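# Close the refrigerator door fully without slamming it

## Task

Push the refrigerator door until it is completely closed, and make sure it stays closed on its own without the robot holding it. The attempt fails if any object drops a long way, if the door is slammed while opening or closing, or if the robot tips over or finishes leaning.

## Robot and tools

ROBOT. A Hello Robot Stretch 3 with one arm: a two-wheeled base (0.33 m long, 0.34 m wide), a mast carrying a lift, a telescoping arm that sticks out to the robot's right, and a wrist with yaw, pitch and roll plus a gripper. The base cannot slide sideways; to move the gripper forward or back you drive the base. Turning on the spot pivots about the point midway between the wheels, 0.05 m behind the front edge. Retracted and folded, the wrist pokes 0.06 m past the right side and a spin sweeps a 0.28 m radius; an unfolded level gripper reaches beyond that. Something may occasionally nudge a loose object.

FRAMES. Base frame: origin on the floor between the drive wheels, x ahead, y to the left, z up. hand_pose is reported in it, located where closed fingertips meet; with wrist joints at zero its x points up, y back along the arm toward the mast, z toward the rear. Odometry frame is the base frame at the start. Heading is positive to the left, within -3.142 to 3.142.

execute_actions takes "actions", a list run in order (empty list just returns state and images). Each action may have "robot", "steps" (1 to 450 control steps at 30 per second, default 1) and "until" (only with steps; ends early once all its conditions hold). {"steps": n} alone waits. "robot" is one command, a list of up to 8 commands run one after another (each may be {"pause_s": s}, at most 15 s), or {"stop": true} which brakes everything and clears the queue. A command holds:
- "base": exactly one of {"translate_m": d}, a relative drive in metres from the current spot, positive forward, |d| at most 1; or {"rotate_rad": d}, a relative turn in radians, positive counter-clockwise seen from above, |d| at most 3.2. Offsets are counted from where the base is when that command begins.
- "joints": absolute targets by name; unnamed joints keep their previous target. lift_m 0 to 1.1 (arm height, m); arm_m 0 to 0.52 (extension, m); wrist_yaw_rad -1.345 to 4.42 (0 along the arm, positive swings toward the front, 3.0 folded over the base); wrist_pitch_rad -1.57 to 0.451 (0 level, negative tips fingers down); wrist_roll_rad -2.911 to 2.911; gripper_m -0.089 to 0.179 (bigger is wider; real gap is smaller by about 0.007 nearly shut to 0.025 wide); head_pan_rad -3.953 to 1.73 (0 ahead, positive left, -1.57 looks along the arm); head_tilt_rad -1.53 to 0.419 (negative looks down).
- "contact_limits": {"arm_m": e}, effort percentage 1 to 100 at which the arm halts; lower is softer, too low halts immediately. Lasts until arm_m's next command.
Base and joint motions in one command start together and keep running across later actions and your thinking. A new command overrides at once and discards the rest of an old queue. Any invalid action or out-of-range number rejects the whole call.

Useful wait: {"robot": {...}, "steps": 450, "until": {"robot": {"status": "ended"}}} finishes when nothing reports moving and no queue runs. Other fields can be tested like "lift_m": [">", 0.3] or "base_status": ["!=", "moving"]; "any": {"status": "ended"} fires when any one motion ends.

zoom_image: {"camera": one of "head_camera", "nav_camera", "wrist_camera", "region": [x0, y0, x1, y1]} in pixels from the top-left, no larger than 504 by 504. head and nav cameras move with the head pan/tilt; wrist_camera rides on the gripper.



RESULTS. base_status shows progress like (translate_m +0.12 of +0.30). joint_goals and joint_status per joint; statuses: moving, done (within tolerance), off_target (rested short, may still push), contact_stop (lift or arm hit something and went slack), time_out, stopped, not_commanded, torque_fault (wrist servo overloaded and off 10 s, refusing goals). measured_speeds from encoders. refusals, queue (idle/running/done/dropped/stopped) and queue_left. Lines starting refused:, dropped:, replaced: explain problems. robot.on_its_own appears when the robot changed a goal, a joint is slack or off, a motor rests under load, or base_tilt departs 3 degrees or more from its start value. lidar_m: 12 distances in 30 degree sectors from straight ahead counter-clockwise (4th left, 7th behind, 10th right), at 0.17 m height. wrist_depth_mm and head_depth_mm: 7x7 median depths. motor_effort in percent, bracket is the peak; readings carry fixed biases. base_tilt in degrees, forward and right positive.

SPEED. Full base speed (0.30 m/s, 1.9 rad/s) only with lift_m under 0.30, arm_m under 0.03 and wrist_yaw_rad over 2.54; otherwise 0.10 m/s and 0.63 rad/s.

CAUTIONS. Fold or unfold the wrist only with lift_m between 0.32 and 0.95, pitch -0.4, roll near 0; after folding the lift may go down to 0.25. With yaw below -0.4 keep pitch at -0.5 or lower. Pushing into something rigid with the gripper higher than roughly 0.45 m can tip the robot; do not push again right after a contact_stop. Driving while gripping or pressing on something fixed, or snagging furniture (worst when reversing), can tip it: back out in small steps, release contact, and lower the lift to about 0.2 if still tilted. Move the door gently so it does not slam, knock nothing off shelves, and leave the door shut by itself, not held by the robot. Faster completion is better.

Each tool is called after ">>>" as name(argument=value, ...) on one line, values as JSON.

## Session

>>> execute_actions(actions=[])

Scene clock: 0.00 s.
robot.base_odometry: x=+0.000 y=+0.000 heading=+0.000 (m, m, rad; robot's odometry frame)
robot.turned_by_wheels: +0.000 (rad since the last result)
robot.turned_by_imu: +0.000 (rad since the last result)
robot.base_tilt: forward=+0.3 right=-0.7 (deg)
robot.lidar_m: 0.93 0.98 1.15 1.12 1.19 1.29 2.83 3.05 3.75 1.12 1.12 0.94
robot.head_depth_mm: 844 851 855 865 871 880 883 / 853 858 865 870 875 886 898 / 859 864 869 877 886 891 898 / 864 866 876 883 892 899 904 / 865 877 881 890 901 905 914 / 874 878 891 893 901 911 915 / 877 889 895 906 912 923 922
robot.base_status: not_commanded
robot.joint_positions: lift_m=+0.377 arm_m=-0.003 wrist_yaw_rad=+3.069 wrist_pitch_rad=-0.396 wrist_roll_rad=-0.014 gripper_m=+0.037 head_pan_rad=+0.003 head_tilt_rad=-0.018
robot.joint_goals: lift_m=+0.377 arm_m=-0.003 wrist_yaw_rad=+3.069 wrist_pitch_rad=-0.396 wrist_roll_rad=-0.014 gripper_m=+0.037 head_pan_rad=+0.003 head_tilt_rad=-0.018
robot.joint_status: lift_m=not_commanded arm_m=not_commanded wrist_yaw_rad=not_commanded wrist_pitch_rad=not_commanded wrist_roll_rad=not_commanded gripper_m=not_commanded head_pan_rad=not_commanded head_tilt_rad=not_commanded
robot.measured_speeds: translate_m=+0.000 rotate_rad=+0.000 lift_m=+0.000 arm_m=+0.000 wrist_yaw_rad=+0.000 wrist_pitch_rad=+0.000 wrist_roll_rad=+0.000 head_pan_rad=+0.000 head_tilt_rad=+0.000
robot: refusals=0 queue=idle queue_left=0
robot.motor_effort: left_wheel=+0 right_wheel=-1 lift_m=+34 arm_m=+0 wrist_yaw_rad=+0 wrist_pitch_rad=+6 wrist_roll_rad=+1 gripper_m=+0 head_pan_rad=+0 head_tilt_rad=+1 (%)
robot.hand_pose: x=-0.0048 y=+0.0844 z=+0.3950 quat_wxyz=(+0.164, +0.693, +0.115, +0.693) (m; robot's base frame)
robot.wrist_depth_mm: - - - - - - - / - - - - - - - / - - - - - - - / - 982 - 937 875 875 864 / 792 786 789 731 732 720 689 / 672 646 652 634 - 592 585 / 569 562 - 549 528 513 508
pictures: head_camera (sideways: a quarter turn clockwise sets it upright), nav_camera (sideways: a quarter turn counterclockwise sets it upright), wrist_camera
Images, in order (width x height): head_camera 896x504, nav_camera 672x504, wrist_camera 644x364.

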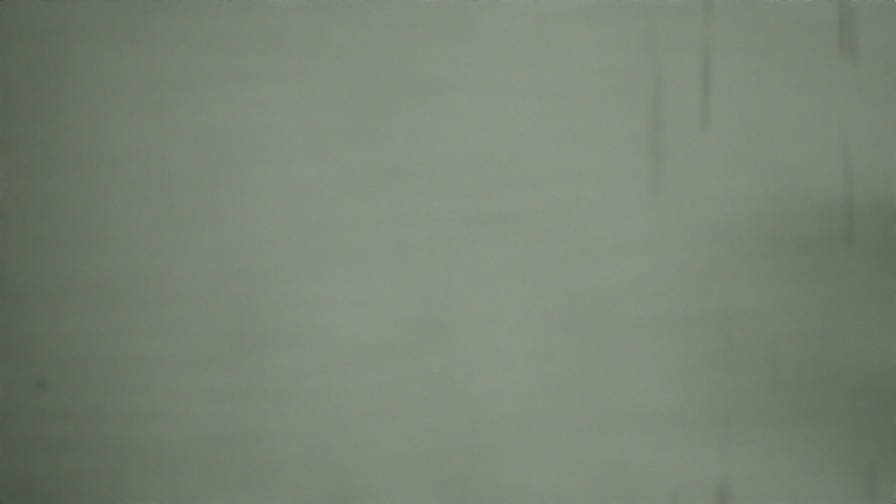

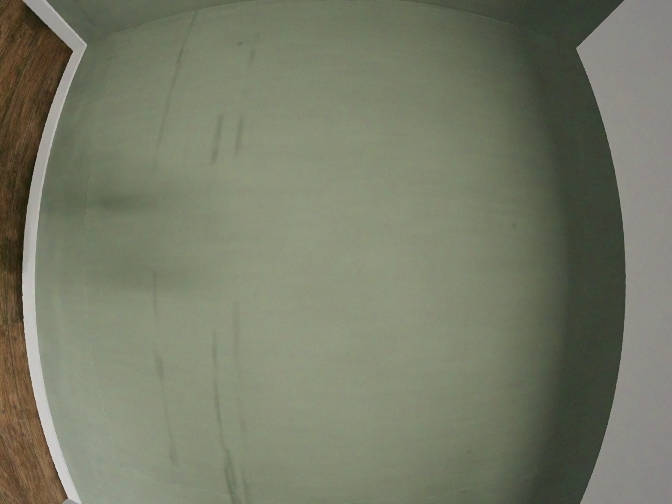

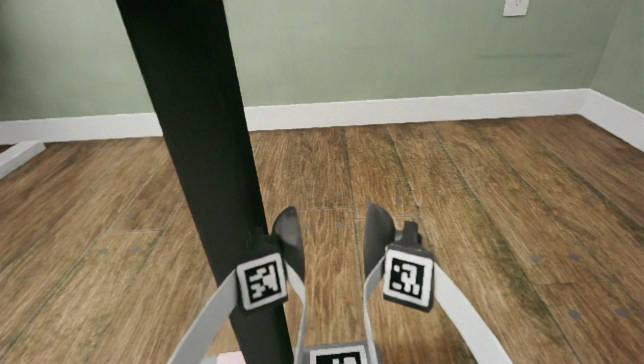

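>>> execute_actions(actions=[{"robot":{"joints":{"head_pan_rad":-2.4,"head_tilt_rad":-0.5,"lift_m":0.27}},"steps":200,"until":{"robot":{"status":"ended"}}}])

Scene clock: 9.63 s.
robot.base_odometry: x=+0.000 y=+0.000 heading=+0.000 (m, m, rad; robot's odometry frame)
robot.turned_by_wheels: +0.000 (rad since the last result)
robot.turned_by_imu: +0.000 (rad since the last result)
robot.base_tilt: forward=+0.6 right=-1.0 (deg)
robot.lidar_m: 0.93 0.99 1.15 1.12 1.20 1.29 2.83 3.03 3.73 1.12 1.12 0.94
robot.head_depth_mm: 2746 3016 3186 2649 1976 1564 1299 / 2950 3242 3458 2668 1989 1574 1301 / 3276 3488 3754 2669 2003 1580 1303 / 3622 3937 - 2696 2000 1588 1311 / 3946 - - 2732 2017 1590 1320 / 3811 - - 2742 2027 1590 1316 / 3508 3798 - 2770 2006 1611 1339
robot.base_status: not_commanded
robot.joint_positions: lift_m=+0.270 arm_m=-0.003 wrist_yaw_rad=+3.069 wrist_pitch_rad=-0.397 wrist_roll_rad=-0.014 gripper_m=+0.037 head_pan_rad=-2.393 head_tilt_rad=-0.494
robot.joint_goals: lift_m=+0.270 arm_m=-0.003 wrist_yaw_rad=+3.069 wrist_pitch_rad=-0.397 wrist_roll_rad=-0.014 gripper_m=+0.037 head_pan_rad=-2.400 head_tilt_rad=-0.500
robot.joint_status: lift_m=done arm_m=not_commanded wrist_yaw_rad=not_commanded wrist_pitch_rad=not_commanded wrist_roll_rad=not_commanded gripper_m=not_commanded head_pan_rad=done head_tilt_rad=done
robot.measured_speeds: translate_m=+0.000 rotate_rad=+0.000 lift_m=+0.000 arm_m=+0.000 wrist_yaw_rad=+0.000 wrist_pitch_rad=+0.000 wrist_roll_rad=+0.000 head_pan_rad=+0.000 head_tilt_rad=+0.000
robot: refusals=0 queue=done queue_left=0
robot.motor_effort: left_wheel=+0(0) right_wheel=+0(1) lift_m=+31(34) arm_m=+0(0) wrist_yaw_rad=+0(0) wrist_pitch_rad=+7(7) wrist_roll_rad=+1(1) gripper_m=-1(0) head_pan_rad=-2(33) head_tilt_rad=-1(25) (%)
robot.hand_pose: x=-0.0048 y=+0.0843 z=+0.2876 quat_wxyz=(+0.164, +0.693, +0.115, +0.693) (m; robot's base frame)
robot.wrist_depth_mm: - - - - - - - / - - - - - - - / - - 983 957 901 902 865 / 803 778 - 723 698 695 669 / 638 624 609 583 583 564 549 / 523 525 - 522 - 478 470 / 452 - - - 420 409 401
pictures: head_camera (sideways: a quarter turn clockwise sets it upright), nav_camera (sideways: a quarter turn counterclockwise sets it upright), wrist_camera
Images, in order (width x height): head_camera 896x504, nav_camera 672x504, wrist_camera 644x364.

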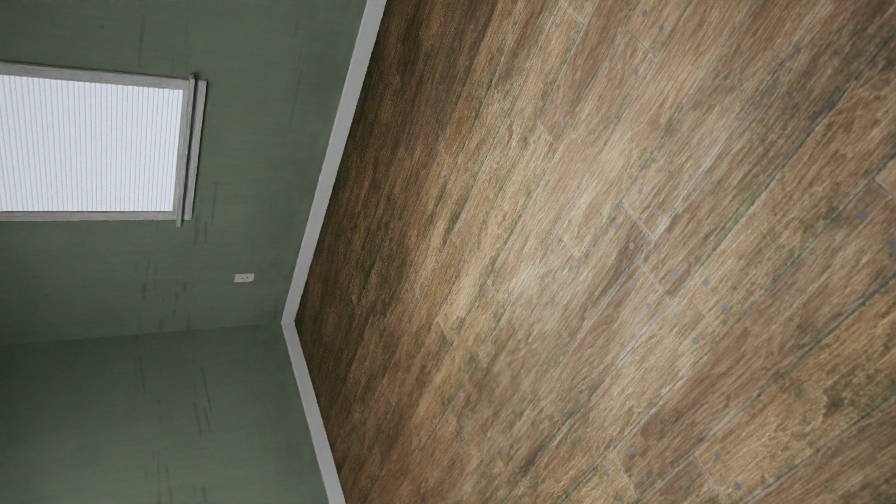

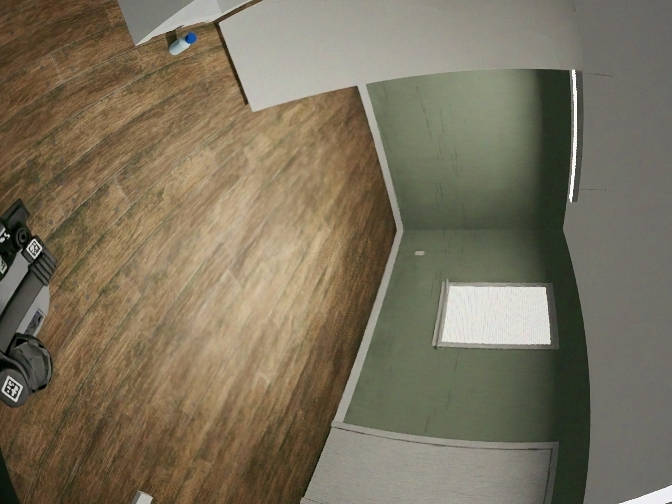

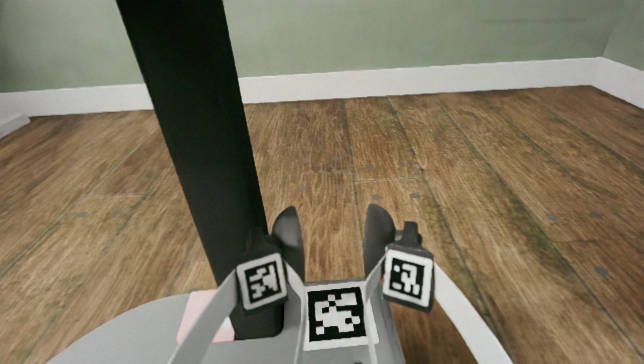

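>>> execute_actions(actions=[{"robot":[{"base":{"translate_m":-0.4},"joints":{"head_pan_rad":-2.0,"head_tilt_rad":-0.8}},{"base":{"rotate_rad":1.57}},{"base":{"translate_m":-0.95}}],"steps":450,"until":{"robot":{"status":"ended"}}}])

Scene clock: 25.80 s.
robot.base_odometry: x=-0.401 y=-0.950 heading=+1.570 (m, m, rad; robot's odometry frame)
robot.turned_by_wheels: +1.570 (rad since the last result)
robot.turned_by_imu: +1.551 (rad since the last result)
robot.base_tilt: forward=+0.4 right=-0.8 (deg)
robot.lidar_m: 2.10 1.81 2.54 2.49 2.66 2.74 0.63 0.67 0.72 0.71 1.34 1.91
robot.head_depth_mm: 813 905 1013 1140 1259 1281 1148 / 931 985 1138 1312 1445 1309 1149 / 1045 930 1281 1515 1450 1301 1163 / 1051 890 1285 1489 1408 1316 1151 / 1024 850 1295 1076 1326 1316 1151 / 955 697 787 1029 1491 1306 1156 / 585 789 1349 1621 1520 1315 1151
robot.base_status: done (translate_m -0.9500 of -0.9500)
robot.joint_positions: lift_m=+0.270 arm_m=-0.003 wrist_yaw_rad=+3.069 wrist_pitch_rad=-0.397 wrist_roll_rad=-0.014 gripper_m=+0.037 head_pan_rad=-2.007 head_tilt_rad=-0.791
robot.joint_goals: lift_m=+0.270 arm_m=-0.003 wrist_yaw_rad=+3.069 wrist_pitch_rad=-0.397 wrist_roll_rad=-0.014 gripper_m=+0.037 head_pan_rad=-2.000 head_tilt_rad=-0.800
robot.joint_status: lift_m=done arm_m=not_commanded wrist_yaw_rad=not_commanded wrist_pitch_rad=not_commanded wrist_roll_rad=not_commanded gripper_m=not_commanded head_pan_rad=done head_tilt_rad=done
robot.measured_speeds: translate_m=+0.000 rotate_rad=+0.000 lift_m=+0.000 arm_m=+0.000 wrist_yaw_rad=+0.000 wrist_pitch_rad=+0.000 wrist_roll_rad=+0.000 head_pan_rad=+0.000 head_tilt_rad=+0.000
robot: refusals=0 queue=done queue_left=0
robot.motor_effort: left_wheel=-1(8) right_wheel=+2(10) lift_m=+31(31) arm_m=-1(0) wrist_yaw_rad=+0(0) wrist_pitch_rad=+7(7) wrist_roll_rad=+1(1) gripper_m=+0(0) head_pan_rad=+2(22) head_tilt_rad=-4(21) (%)
robot.hand_pose: x=-0.0048 y=+0.0842 z=+0.2875 quat_wxyz=(+0.164, +0.693, +0.116, +0.693) (m; robot's base frame)
robot.wrist_depth_mm: - - - - - - - / - - - - - - - / - - 974 955 931 892 832 / 794 762 - 742 708 686 669 / 633 626 622 593 597 558 546 / 524 526 - 514 - 480 465 / 454 - - - 417 412 402
pictures: head_camera (sideways: a quarter turn clockwise sets it upright), nav_camera (sideways: a quarter turn counterclockwise sets it upright), wrist_camera
Images, in order (width x height): head_camera 896x504, nav_camera 672x504, wrist_camera 644x364.

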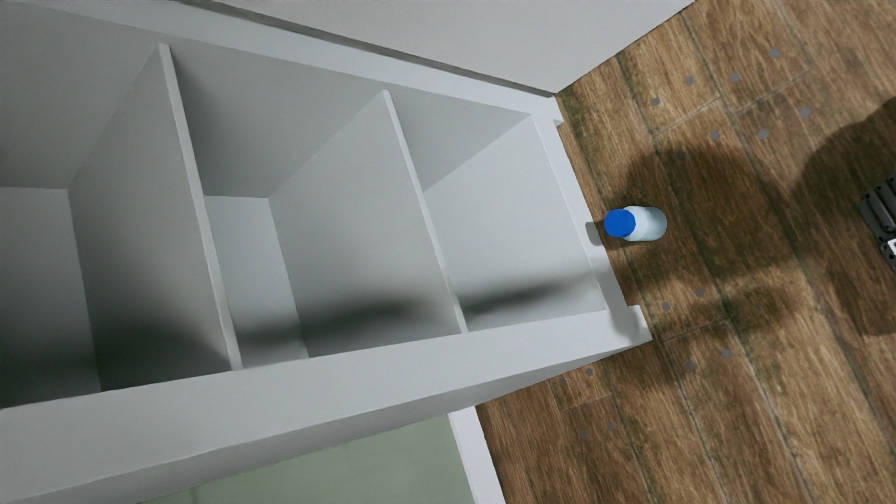

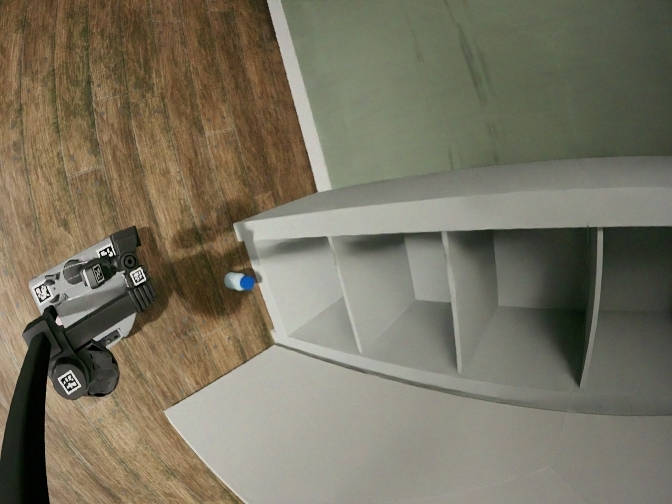

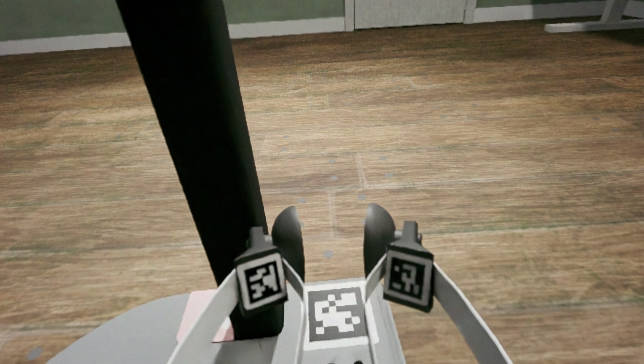

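>>> execute_actions(actions=[{"robot":[{"base":{"translate_m":-0.25},"joints":{"lift_m":0.34,"head_pan_rad":-1.6,"head_tilt_rad":-1.0}},{"joints":{"wrist_yaw_rad":0,"gripper_m":0.17}},{"joints":{"lift_m":0.08}}],"steps":450,"until":{"robot":{"status":"ended"}}}])

Scene clock: 39.87 s.
robot.base_odometry: x=-0.401 y=-1.200 heading=+1.570 (m, m, rad; robot's odometry frame)
robot.turned_by_wheels: +0.000 (rad since the last result)
robot.turned_by_imu: +0.000 (rad since the last result)
robot.base_tilt: forward=+0.3 right=-0.9 (deg)
robot.lidar_m: 2.35 2.04 2.56 2.53 2.68 2.49 0.38 0.40 0.60 0.70 1.32 1.90
robot.head_depth_mm: 709 1086 1040 1192 1244 1182 1108 / 710 1178 1071 1395 1343 1222 - / 717 1173 1058 1405 1366 1230 - / 718 1176 1058 1401 1345 1243 - / 694 881 1006 1351 1361 1233 1116 / 633 799 1677 1530 1355 1229 1112 / 1187 1397 1670 1536 1367 1225 1119
robot.base_status: done (translate_m -0.2500 of -0.2500)
robot.joint_positions: lift_m=+0.104 arm_m=-0.003 wrist_yaw_rad=-0.002 wrist_pitch_rad=-0.385 wrist_roll_rad=-0.017 gripper_m=+0.170 head_pan_rad=-1.606 head_tilt_rad=-0.988
robot.joint_goals: lift_m=+0.103 arm_m=-0.003 wrist_yaw_rad=+0.000 wrist_pitch_rad=-0.385 wrist_roll_rad=-0.017 gripper_m=+0.170 head_pan_rad=-1.600 head_tilt_rad=-1.000
robot.joint_status: lift_m=contact_stop arm_m=not_commanded wrist_yaw_rad=done wrist_pitch_rad=not_commanded wrist_roll_rad=not_commanded gripper_m=done head_pan_rad=done head_tilt_rad=done
robot.measured_speeds: translate_m=+0.000 rotate_rad=+0.000 lift_m=+0.030 arm_m=+0.000 wrist_yaw_rad=+0.050 wrist_pitch_rad=+0.024 wrist_roll_rad=+0.240 head_pan_rad=+0.000 head_tilt_rad=+0.000
robot: refusals=0 queue=dropped queue_left=0
robot.on_its_own: lift_m is slack since a contact_stop, until your next command for it (your +0.080 is given up)
robot.motor_effort: left_wheel=-1(7) right_wheel=+2(8) lift_m=-13(69) arm_m=+0(1) wrist_yaw_rad=+2(6) wrist_pitch_rad=+1(7) wrist_roll_rad=-1(9) gripper_m=+0(96) head_pan_rad=+3(19) head_tilt_rad=-5(19) (%)
robot.hand_pose: x=-0.0220 y=-0.3705 z=+0.1245 quat_wxyz=(+0.700, +0.136, -0.688, -0.135) (m; robot's base frame)
robot.wrist_depth_mm: 959 946 406 656 715 616 451 / - 958 442 446 423 424 415 / 667 635 501 480 351 476 453 / 491 474 454 438 390 420 406 / 381 381 365 354 346 342 337 / 316 - 303 297 291 287 286 / 268 259 261 254 251 247 236
pictures: head_camera (sideways: a quarter turn clockwise sets it upright), nav_camera (sideways: a quarter turn counterclockwise sets it upright), wrist_camera
ARM HIT: the arm struck its own base hard.
Images, in order (width x height): head_camera 896x504, nav_camera 672x504, wrist_camera 644x364.

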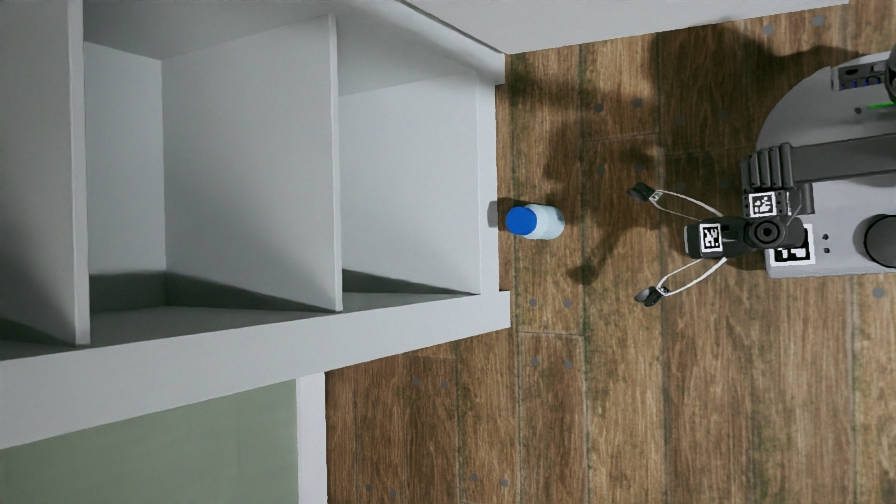

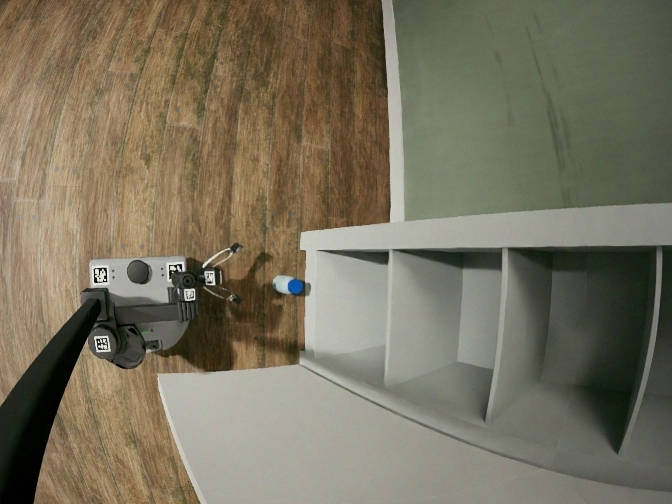

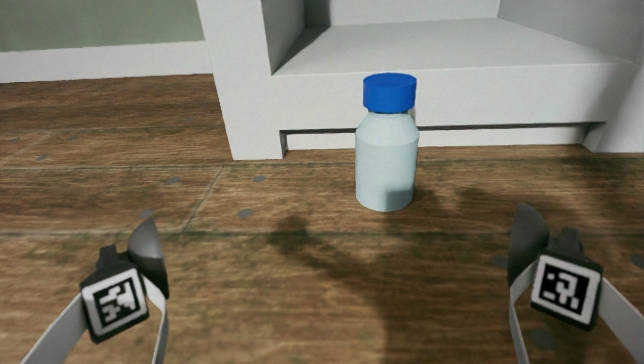

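>>> execute_actions(actions=[{"robot":[{"base":{"translate_m":-0.05},"joints":{"lift_m":0.12,"arm_m":0.12}},{"joints":{"lift_m":0.04,"arm_m":0.215}},{"joints":{"gripper_m":0.02}},{"joints":{"lift_m":0.055}},{"base":{"translate_m":0.4}}],"steps":450,"until":{"robot":{"status":"ended"}}}])

Scene clock: 55.93 s.
robot.base_odometry: x=-0.401 y=-0.850 heading=+1.570 (m, m, rad; robot's odometry frame)
robot.turned_by_wheels: +0.000 (rad since the last result)
robot.turned_by_imu: -0.001 (rad since the last result)
robot.base_tilt: forward=+0.4 right=-0.7 (deg)
robot.lidar_m: 2.00 1.72 2.53 2.48 2.66 2.85 0.73 0.77 0.73 0.87 1.34 1.93
robot.head_depth_mm: 663 1094 1070 1407 1358 1213 1112 / 782 831 1003 1369 1357 1215 - / 1187 1368 1605 1466 1360 1218 - / 1208 1439 1676 1537 1333 1227 - / 1203 1440 1676 1537 1359 1222 1110 / 1205 1436 1707 1535 1355 1231 1109 / 1207 1434 1694 1530 1370 1228 1117
robot.base_status: done (translate_m +0.4000 of +0.4000)
robot.joint_positions: lift_m=+0.055 arm_m=+0.215 wrist_yaw_rad=-0.001 wrist_pitch_rad=-0.436 wrist_roll_rad=-0.014 gripper_m=+0.021 head_pan_rad=-1.606 head_tilt_rad=-0.988
robot.joint_goals: lift_m=+0.055 arm_m=+0.215 wrist_yaw_rad=+0.000 wrist_pitch_rad=-0.436 wrist_roll_rad=-0.014 gripper_m=+0.020 head_pan_rad=-1.600 head_tilt_rad=-1.000
robot.joint_status: lift_m=done arm_m=done wrist_yaw_rad=done wrist_pitch_rad=not_commanded wrist_roll_rad=not_commanded gripper_m=done head_pan_rad=done head_tilt_rad=done
robot.measured_speeds: translate_m=+0.000 rotate_rad=+0.000 lift_m=+0.000 arm_m=+0.000 wrist_yaw_rad=+0.000 wrist_pitch_rad=+0.000 wrist_roll_rad=+0.000 head_pan_rad=+0.000 head_tilt_rad=+0.000
robot: refusals=0 queue=done queue_left=0
robot.motor_effort: left_wheel=-1(5) right_wheel=+2(7) lift_m=+41(42) arm_m=+4(4) wrist_yaw_rad=+1(2) wrist_pitch_rad=+24(24) wrist_roll_rad=+0(1) gripper_m=-19(98) head_pan_rad=+2(2) head_tilt_rad=-4(4) (%)
robot.hand_pose: x=-0.0218 y=-0.5818 z=+0.0635 quat_wxyz=(+0.695, +0.154, -0.685, -0.153) (m; robot's base frame)
robot.wrist_depth_mm: 738 741 742 704 679 364 230 / 650 618 547 101 486 370 235 / 441 427 411 107 365 344 255 / 341 331 320 121 289 297 273 / 273 269 264 121 129 244 240 / 229 227 207 132 148 210 205 / 198 196 191 151 180 183 179
pictures: head_camera (sideways: a quarter turn clockwise sets it upright), nav_camera (sideways: a quarter turn counterclockwise sets it upright), wrist_camera
Images, in order (width x height): head_camera 896x504, nav_camera 672x504, wrist_camera 644x364.

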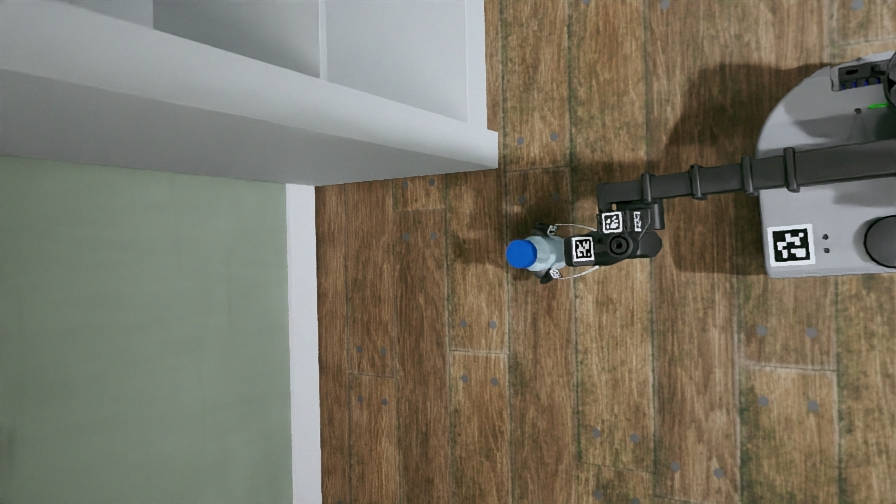

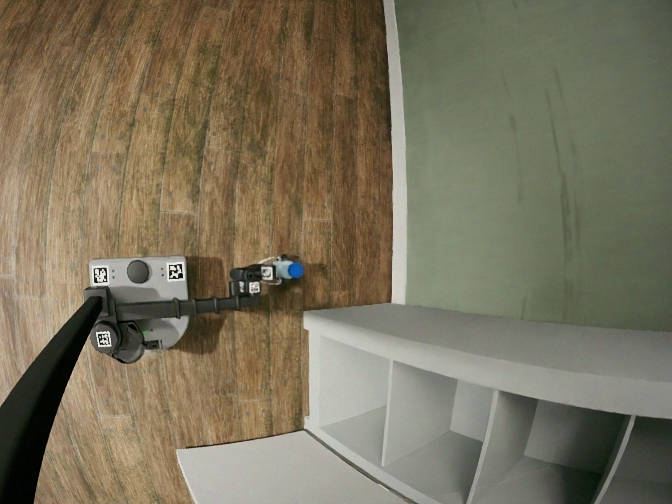

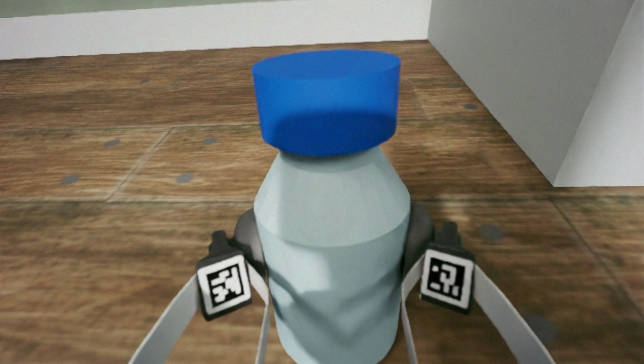

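>>> execute_actions(actions=[{"robot":[{"joints":{"lift_m":0.043}},{"joints":{"gripper_m":0.15}},{"joints":{"lift_m":0.34,"arm_m":0.1}},{"joints":{"wrist_yaw_rad":3,"wrist_pitch_rad":-0.4,"arm_m":0,"gripper_m":0}},{"joints":{"lift_m":0.28},"base":{"rotate_rad":-0.8}},{"base":{"translate_m":-0.33}},{"base":{"rotate_rad":0.8}},{"base":{"translate_m":-0.95},"joints":{"head_pan_rad":-1.1,"head_tilt_rad":-0.8}}],"steps":450,"until":{"robot":{"status":"ended"}}},{"steps":450,"until":{"robot":{"status":"ended"}}}])

Scene clock: 85.90 s.
robot.base_odometry: x=-0.639 y=-2.030 heading=+1.570 (m, m, rad; robot's odometry frame)
robot.turned_by_wheels: +0.000 (rad since the last result)
robot.turned_by_imu: +0.000 (rad since the last result)
robot.base_tilt: forward=+0.4 right=-0.7 (deg)
robot.lidar_m: 2.80 3.13 2.39 2.34 2.14 1.63 1.59 1.68 1.48 1.29 0.53 0.46
robot.head_depth_mm: 1251 1406 1609 1752 1493 1292 1136 / 1171 1402 1705 1747 1488 1302 1147 / 899 1062 1290 1645 1492 1306 1161 / 683 780 909 1087 1351 1305 1147 / 584 654 739 855 1012 1228 1146 / 511 562 626 708 809 976 1152 / 454 495 536 575 689 1275 1148
robot.base_status: done (translate_m -0.9500 of -0.9500)
robot.joint_positions: lift_m=+0.280 arm_m=+0.000 wrist_yaw_rad=+2.999 wrist_pitch_rad=-0.415 wrist_roll_rad=-0.014 gripper_m=+0.000 head_pan_rad=-1.107 head_tilt_rad=-0.804
robot.joint_goals: lift_m=+0.280 arm_m=+0.000 wrist_yaw_rad=+3.000 wrist_pitch_rad=-0.400 wrist_roll_rad=-0.014 gripper_m=+0.000 head_pan_rad=-1.100 head_tilt_rad=-0.800
robot.joint_status: lift_m=done arm_m=done wrist_yaw_rad=done wrist_pitch_rad=done wrist_roll_rad=not_commanded gripper_m=done head_pan_rad=done head_tilt_rad=done
robot.measured_speeds: translate_m=+0.000 rotate_rad=+0.000 lift_m=+0.000 arm_m=+0.000 wrist_yaw_rad=+0.000 wrist_pitch_rad=+0.000 wrist_roll_rad=+0.000 head_pan_rad=+0.000 head_tilt_rad=+0.000
robot: refusals=0 queue=done queue_left=0
robot.motor_effort: left_wheel=-2(8) right_wheel=+2(10) lift_m=+31(41) arm_m=-5(4) wrist_yaw_rad=+2(4) wrist_pitch_rad=+7(24) wrist_roll_rad=+0(0) gripper_m=-3(98) head_pan_rad=+3(20) head_tilt_rad=+2(15) (%)
robot.hand_pose: x=+0.0108 y=+0.0772 z=+0.2935 quat_wxyz=(+0.194, +0.696, +0.097, +0.685) (m; robot's base frame)
robot.wrist_depth_mm: - - - - - - - / - - - - - - - / - - 979 945 903 892 831 / 800 772 739 720 694 683 670 / 635 624 603 - 564 560 559 / 527 519 - - 494 476 462 / 460 - - - 422 416 407
pictures: head_camera (sideways: a quarter turn clockwise sets it upright), nav_camera (sideways: a quarter turn counterclockwise sets it upright), wrist_camera
Images, in order (width x height): head_camera 896x504, nav_camera 672x504, wrist_camera 644x364.

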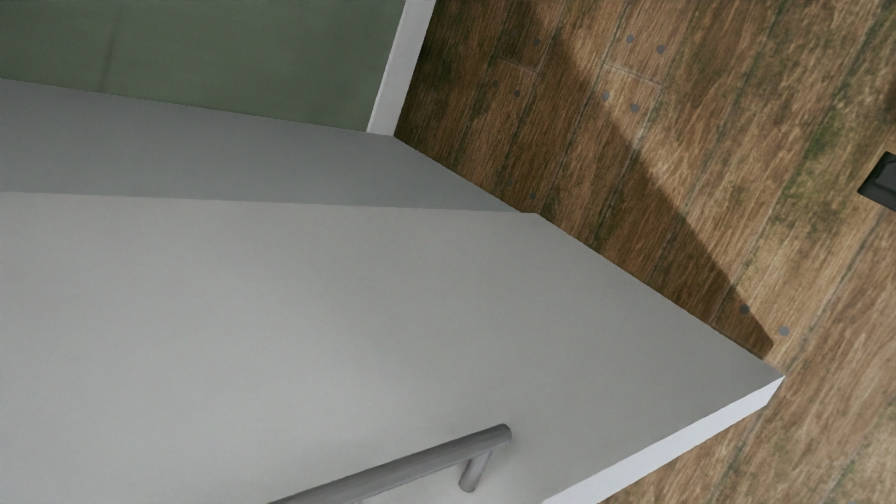

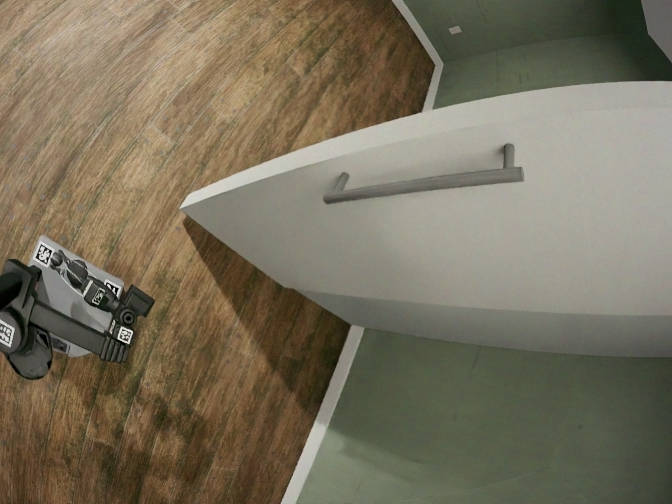

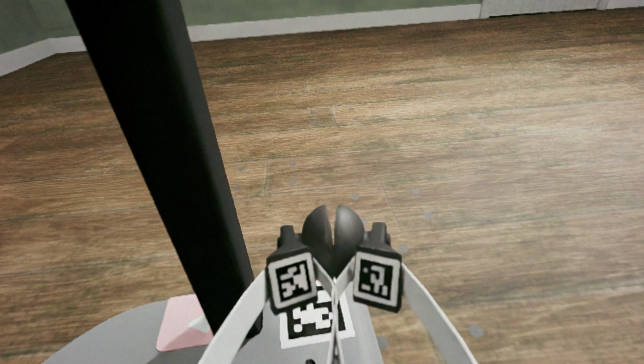

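>>> execute_actions(actions=[{"robot":[{"joints":{"lift_m":0.33,"arm_m":0.17}},{"joints":{"wrist_yaw_rad":0,"head_pan_rad":-1.5}},{"base":{"translate_m":0.8},"joints":{"wrist_pitch_rad":0,"lift_m":0.25}},{"joints":{"arm_m":0.25}},{"joints":{"arm_m":0.32}},{"joints":{"arm_m":0.38}},{"joints":{"arm_m":0.42}},{"joints":{"arm_m":0.45}}],"steps":450,"until":{"robot":{"status":"ended"}}},{"steps":450,"until":{"robot":{"status":"ended"}}},{"robot":[{"joints":{"arm_m":0.48}},{"joints":{"arm_m":0.51}}],"steps":90,"until":{"robot":{"status":"ended"}}},{"robot":{"joints":{"arm_m":0.4}},"steps":30}])

Scene clock: 115.37 s.
robot.base_odometry: x=-0.638 y=-1.230 heading=+1.570 (m, m, rad; robot's odometry frame)
robot.turned_by_wheels: +0.000 (rad since the last result)
robot.turned_by_imu: -0.002 (rad since the last result)
robot.base_tilt: forward=+0.5 right=-0.8 (deg)
robot.lidar_m: 2.01 2.53 2.32 2.30 2.43 2.45 2.39 2.00 0.87 0.85 1.57 2.23
robot.head_depth_mm: 719 820 960 1161 1404 1297 1141 / 726 831 974 1175 1428 1298 1144 / 733 840 984 1190 1385 1297 1141 / 738 850 1002 1207 1426 1308 1152 / 730 856 1087 1703 1496 1309 1145 / 1337 1541 1826 1802 1478 1321 1155 / 1357 1565 1861 1815 1501 1308 1155
robot.base_status: done (translate_m +0.8000 of +0.8000)
robot.joint_positions: lift_m=+0.250 arm_m=+0.400 wrist_yaw_rad=-0.002 wrist_pitch_rad=-0.027 wrist_roll_rad=-0.014 gripper_m=+0.000 head_pan_rad=-1.493 head_tilt_rad=-0.803
robot.joint_goals: lift_m=+0.250 arm_m=+0.400 wrist_yaw_rad=+0.000 wrist_pitch_rad=+0.000 wrist_roll_rad=-0.014 gripper_m=+0.000 head_pan_rad=-1.500 head_tilt_rad=-0.800
robot.joint_status: lift_m=done arm_m=moving wrist_yaw_rad=done wrist_pitch_rad=done wrist_roll_rad=not_commanded gripper_m=done head_pan_rad=done head_tilt_rad=done
robot.measured_speeds: translate_m=+0.000 rotate_rad=+0.000 lift_m=+0.000 arm_m=-0.001 wrist_yaw_rad=+0.000 wrist_pitch_rad=+0.000 wrist_roll_rad=+0.000 head_pan_rad=+0.000 head_tilt_rad=+0.000
robot: refusals=0 queue=running queue_left=0
robot.motor_effort: left_wheel=+0(10) right_wheel=+0(36) lift_m=+30(37) arm_m=-4(36) wrist_yaw_rad=+2(47) wrist_pitch_rad=+12(16) wrist_roll_rad=+0(0) gripper_m=-3(6) head_pan_rad=-2(22) head_tilt_rad=+1(1) (%)
robot.hand_pose: x=-0.0220 y=-0.8008 z=+0.3578 quat_wxyz=(+0.712, +0.009, -0.702, -0.010) (m; robot's base frame)
robot.wrist_depth_mm: 199 195 192 188 185 182 177 / 207 203 199 194 190 187 183 / 215 212 206 201 197 192 189 / 556 218 213 208 204 200 196 / 956 227 221 - 211 207 203 / 826 235 230 - 219 214 209 / 656 246 239 234 228 224 217
pictures: head_camera (sideways: a quarter turn clockwise sets it upright), nav_camera (sideways: a quarter turn counterclockwise sets it upright), wrist_camera
replaced: robot.arm_m: its motion had ended contact_stop
dropped: robot: command 0 of its queue: arm_m: contact_stop
Images, in order (width x height): head_camera 896x504, nav_camera 672x504, wrist_camera 644x364.

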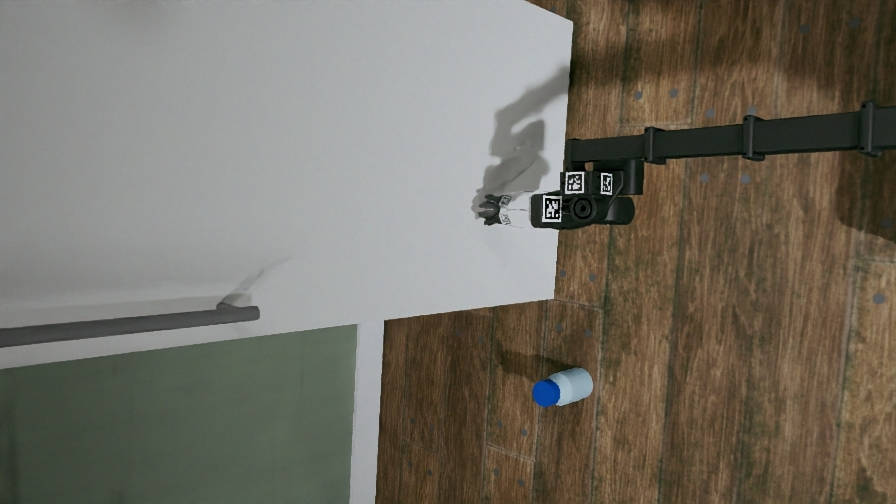

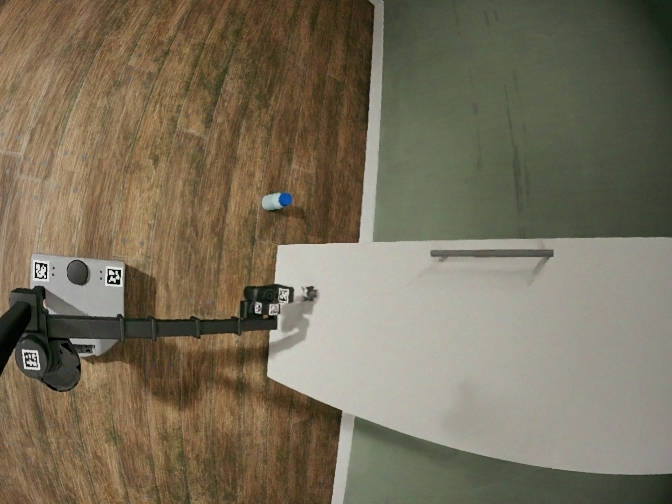

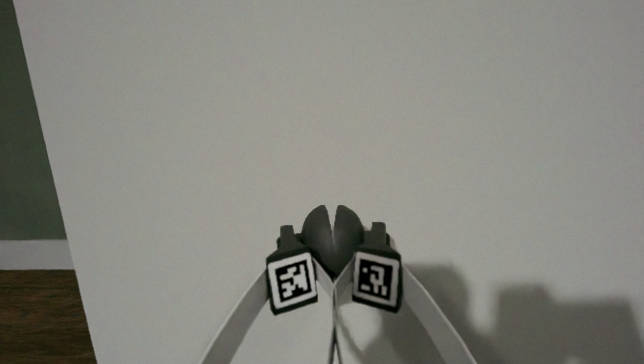

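>>> finished_scene(scene=1)

The scene is finished: the task was done.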